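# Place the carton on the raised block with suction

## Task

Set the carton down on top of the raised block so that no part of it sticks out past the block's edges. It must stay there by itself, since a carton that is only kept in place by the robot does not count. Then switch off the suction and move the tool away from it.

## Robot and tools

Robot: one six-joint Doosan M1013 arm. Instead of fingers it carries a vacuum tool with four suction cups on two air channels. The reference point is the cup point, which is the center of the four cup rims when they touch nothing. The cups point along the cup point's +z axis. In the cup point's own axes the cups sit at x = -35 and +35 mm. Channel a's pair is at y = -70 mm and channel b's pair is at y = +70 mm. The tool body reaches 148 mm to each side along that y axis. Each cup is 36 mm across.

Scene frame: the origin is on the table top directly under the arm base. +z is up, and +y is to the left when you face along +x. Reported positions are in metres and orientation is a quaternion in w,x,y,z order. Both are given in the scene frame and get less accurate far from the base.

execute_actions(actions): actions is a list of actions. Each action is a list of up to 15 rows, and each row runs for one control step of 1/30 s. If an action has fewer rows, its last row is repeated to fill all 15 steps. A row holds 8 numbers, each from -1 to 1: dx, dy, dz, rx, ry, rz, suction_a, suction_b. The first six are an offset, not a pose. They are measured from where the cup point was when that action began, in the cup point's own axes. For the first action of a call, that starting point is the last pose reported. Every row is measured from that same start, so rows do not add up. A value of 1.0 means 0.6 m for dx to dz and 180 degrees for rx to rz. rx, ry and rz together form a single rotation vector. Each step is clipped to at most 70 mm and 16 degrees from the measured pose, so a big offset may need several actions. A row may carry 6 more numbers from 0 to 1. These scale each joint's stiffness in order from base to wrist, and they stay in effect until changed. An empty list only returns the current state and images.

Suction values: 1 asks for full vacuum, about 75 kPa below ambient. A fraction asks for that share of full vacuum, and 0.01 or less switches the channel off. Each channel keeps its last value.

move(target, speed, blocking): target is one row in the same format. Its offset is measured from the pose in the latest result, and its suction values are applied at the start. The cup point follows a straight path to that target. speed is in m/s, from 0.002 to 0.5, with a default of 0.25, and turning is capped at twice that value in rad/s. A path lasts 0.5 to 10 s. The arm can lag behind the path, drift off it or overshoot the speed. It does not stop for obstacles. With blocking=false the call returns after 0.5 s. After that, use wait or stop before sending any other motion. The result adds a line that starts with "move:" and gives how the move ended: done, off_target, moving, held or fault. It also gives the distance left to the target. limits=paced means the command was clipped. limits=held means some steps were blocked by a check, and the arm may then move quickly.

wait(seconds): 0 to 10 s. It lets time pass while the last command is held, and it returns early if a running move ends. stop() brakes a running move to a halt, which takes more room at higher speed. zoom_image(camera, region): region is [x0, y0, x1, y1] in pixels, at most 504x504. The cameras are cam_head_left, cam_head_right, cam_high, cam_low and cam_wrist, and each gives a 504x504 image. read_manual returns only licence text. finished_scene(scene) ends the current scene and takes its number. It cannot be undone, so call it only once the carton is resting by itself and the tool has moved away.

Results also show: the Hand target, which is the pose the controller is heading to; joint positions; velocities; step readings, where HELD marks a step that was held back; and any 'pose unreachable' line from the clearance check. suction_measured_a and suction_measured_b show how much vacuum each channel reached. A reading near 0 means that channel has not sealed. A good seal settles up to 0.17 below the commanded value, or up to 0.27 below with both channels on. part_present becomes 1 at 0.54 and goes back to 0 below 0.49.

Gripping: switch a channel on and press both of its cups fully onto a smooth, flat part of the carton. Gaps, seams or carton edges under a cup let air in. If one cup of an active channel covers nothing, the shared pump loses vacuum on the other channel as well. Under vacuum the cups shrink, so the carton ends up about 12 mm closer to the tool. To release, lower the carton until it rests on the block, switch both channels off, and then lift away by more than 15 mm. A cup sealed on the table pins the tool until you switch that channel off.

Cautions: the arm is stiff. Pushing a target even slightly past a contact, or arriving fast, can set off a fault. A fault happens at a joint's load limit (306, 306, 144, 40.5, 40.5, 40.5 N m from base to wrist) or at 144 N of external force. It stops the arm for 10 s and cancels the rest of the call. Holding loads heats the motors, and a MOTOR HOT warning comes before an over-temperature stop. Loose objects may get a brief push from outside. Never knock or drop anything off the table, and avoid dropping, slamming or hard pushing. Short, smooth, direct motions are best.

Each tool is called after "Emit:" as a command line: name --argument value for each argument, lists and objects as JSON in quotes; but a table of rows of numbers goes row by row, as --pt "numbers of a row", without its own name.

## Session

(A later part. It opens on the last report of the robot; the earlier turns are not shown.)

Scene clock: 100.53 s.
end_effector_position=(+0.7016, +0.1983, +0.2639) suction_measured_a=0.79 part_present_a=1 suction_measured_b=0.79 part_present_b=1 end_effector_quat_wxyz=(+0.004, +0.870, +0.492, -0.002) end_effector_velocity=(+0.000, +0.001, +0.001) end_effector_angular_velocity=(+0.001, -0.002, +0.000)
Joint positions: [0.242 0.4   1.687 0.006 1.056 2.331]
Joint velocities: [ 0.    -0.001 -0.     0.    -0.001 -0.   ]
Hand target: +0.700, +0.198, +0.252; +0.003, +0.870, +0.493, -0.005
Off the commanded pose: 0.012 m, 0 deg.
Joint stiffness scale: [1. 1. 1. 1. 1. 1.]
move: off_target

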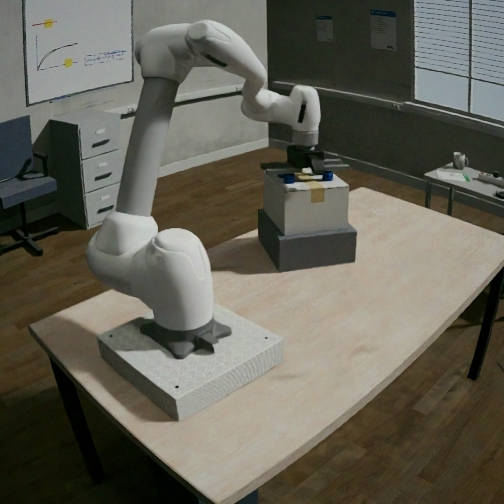

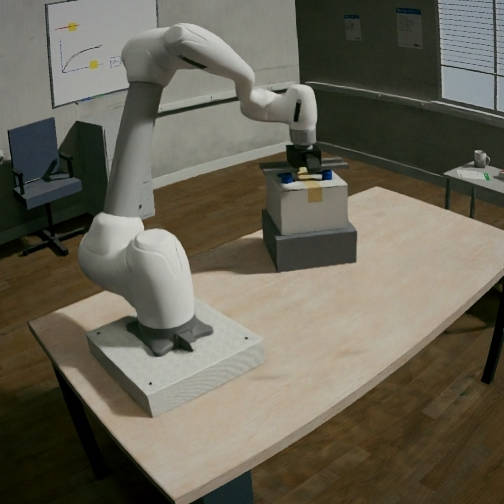

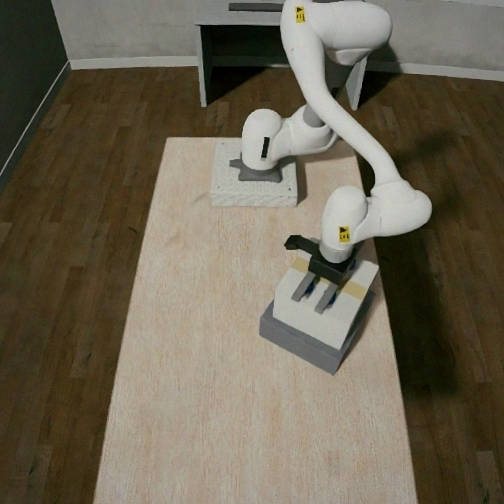

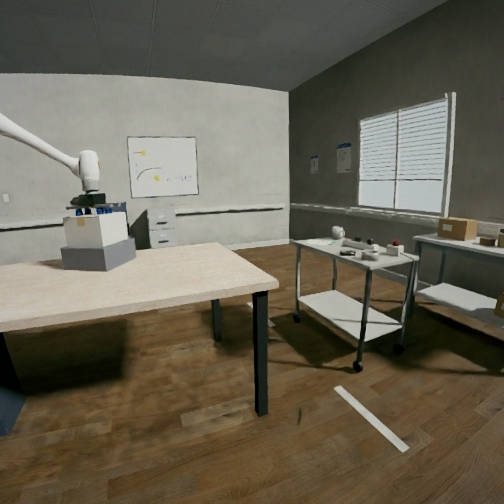

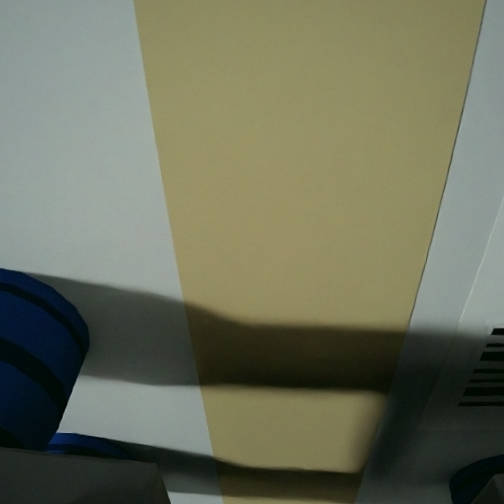

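It's resting. Release.

Emit:
execute_actions --actions '[[[0,0,0,0,0,0,0,0]],[[0,0,0,0,0,0,0,0]]]'

Emit:
move --target '[0,0,-0.2,0,0,0,0,0]' --speed 0.15

Scene clock: 104.33 s.
end_effector_position=(+0.7034, +0.1987, +0.2677) suction_measured_a=0.01 part_present_a=0 suction_measured_b=0.01 part_present_b=0 end_effector_quat_wxyz=(+0.005, +0.870, +0.492, +0.001) end_effector_velocity=(+0.000, -0.000, -0.000) end_effector_angular_velocity=(-0.001, -0.001, +0.001)
Joint positions: [0.242 0.397 1.683 0.006 1.055 2.331]
Joint velocities: [ 0.    -0.     0.    -0.001 -0.001 -0.   ]
Hand target: +0.703, +0.199, +0.267; +0.004, +0.870, +0.492, -0.000
Off the commanded pose: 0.001 m, 0 deg.
Joint stiffness scale: [1. 1. 1. 1. 1. 1.]
Step readings (end_effector_position; steps 1 to 15: 1st action; 16 to 30: 2nd action):
0: (+0.7017, +0.1983, +0.2639)
1: (+0.7018, +0.1983, +0.2641)
2: (+0.7021, +0.1984, +0.2646)
4: (+0.7029, +0.1986, +0.2662)
8: (+0.7030, +0.1986, +0.2666)
15: (+0.7030, +0.1986, +0.2666)
16: (+0.7031, +0.1986, +0.2667)
17: (+0.7032, +0.1987, +0.2670)
19: (+0.7034, +0.1987, +0.2676)
23: (+0.7034, +0.1987, +0.2677)
30: end_effector_position above

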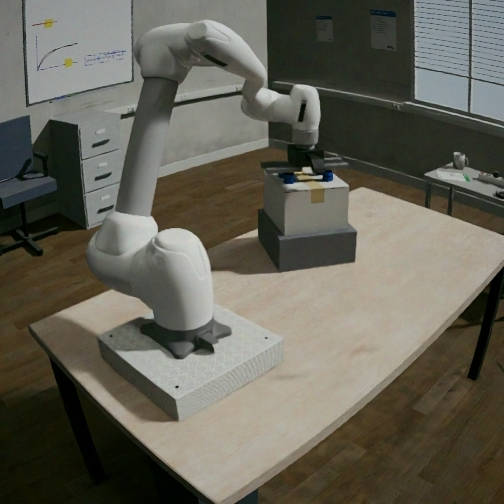

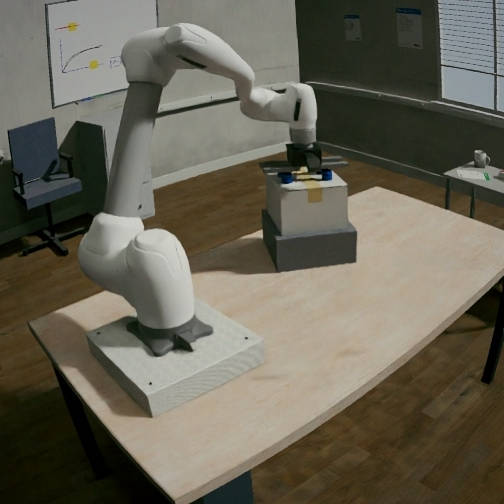

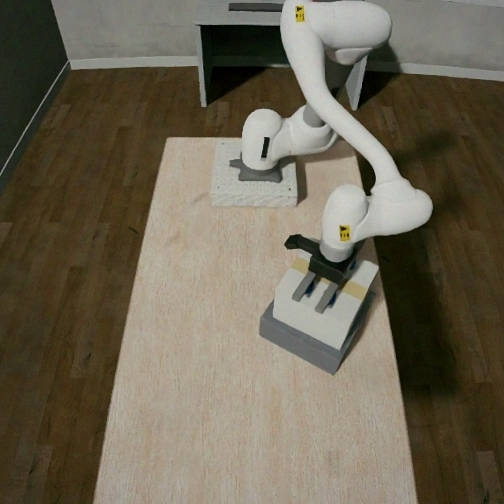

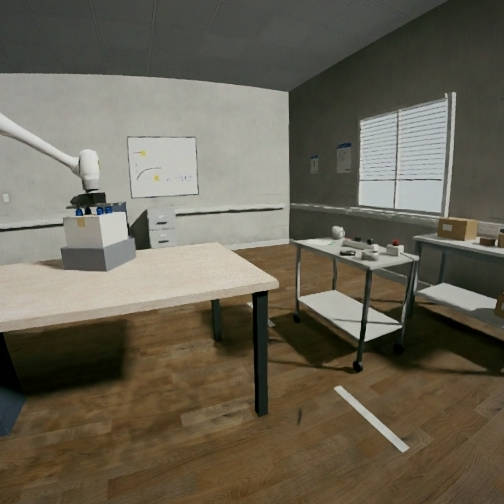

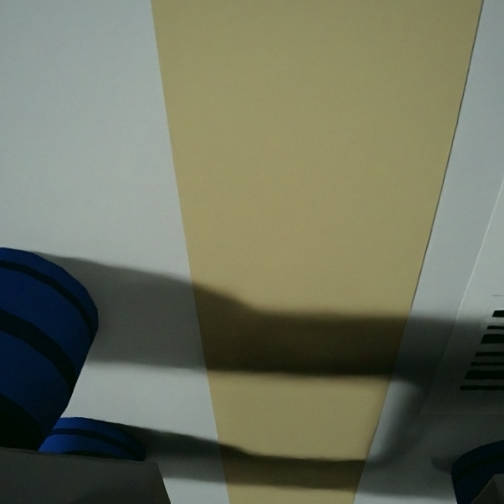

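Scene clock: 105.57 s.
end_effector_position=(+0.7034, +0.2005, +0.3835) suction_measured_a=0.01 part_present_a=0 suction_measured_b=0.01 part_present_b=0 end_effector_quat_wxyz=(+0.004, +0.870, +0.493, +0.001) end_effector_velocity=(-0.001, -0.000, +0.000) end_effector_angular_velocity=(+0.001, +0.004, -0.001)
Joint positions: [0.242 0.322 1.563 0.006 1.25  2.331]
Joint velocities: [-0.001  0.    -0.001  0.002  0.005 -0.   ]
Hand target: +0.703, +0.200, +0.388; +0.005, +0.870, +0.492, +0.001
Off the commanded pose: 0.004 m, 0 deg.
Joint stiffness scale: [1. 1. 1. 1. 1. 1.]
move: off_target

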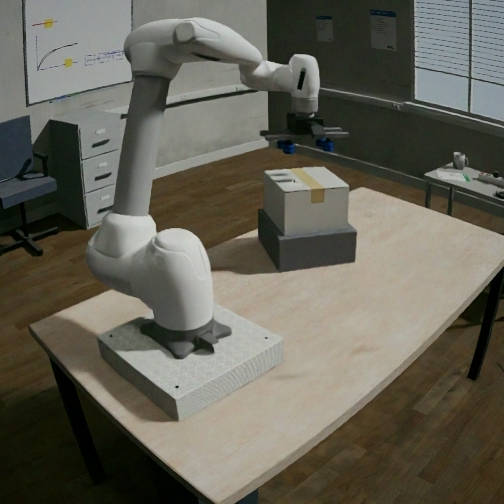

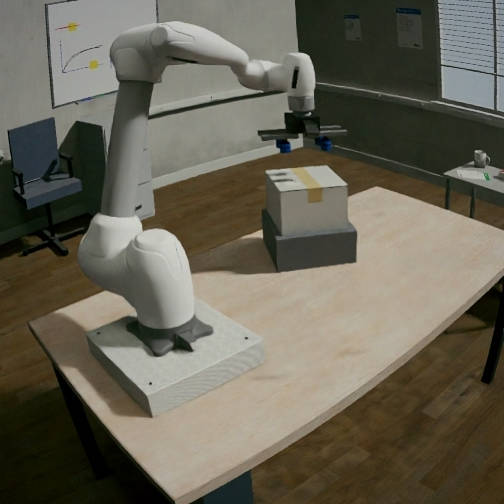

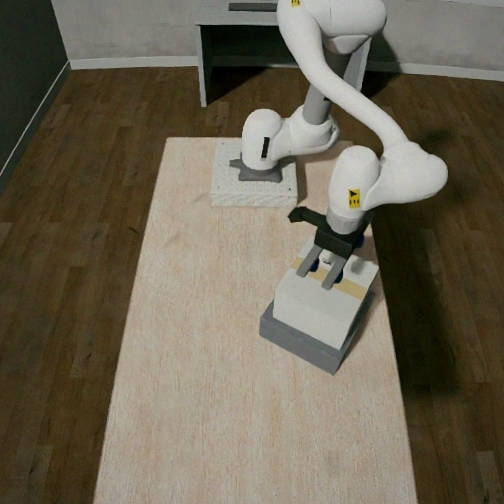

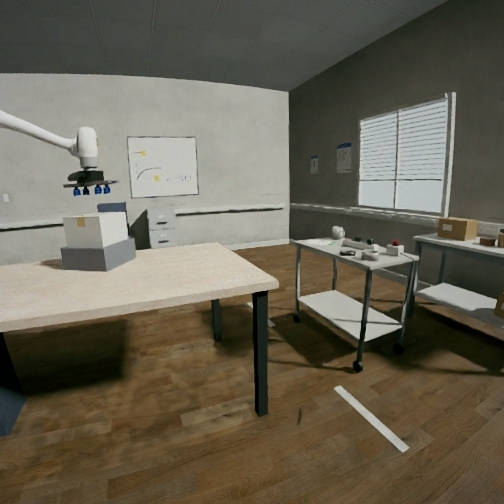

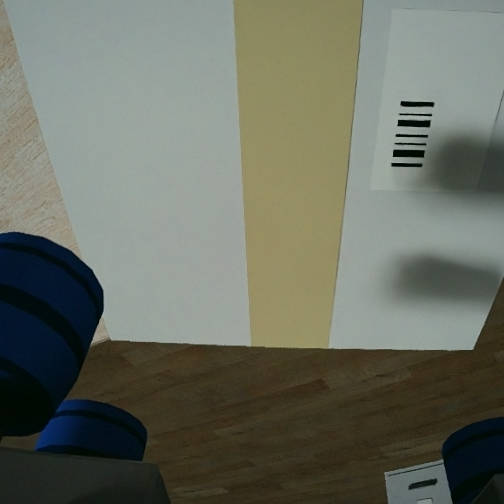

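Emit:
finished_scene --scene 1

The scene is finished: the task was done.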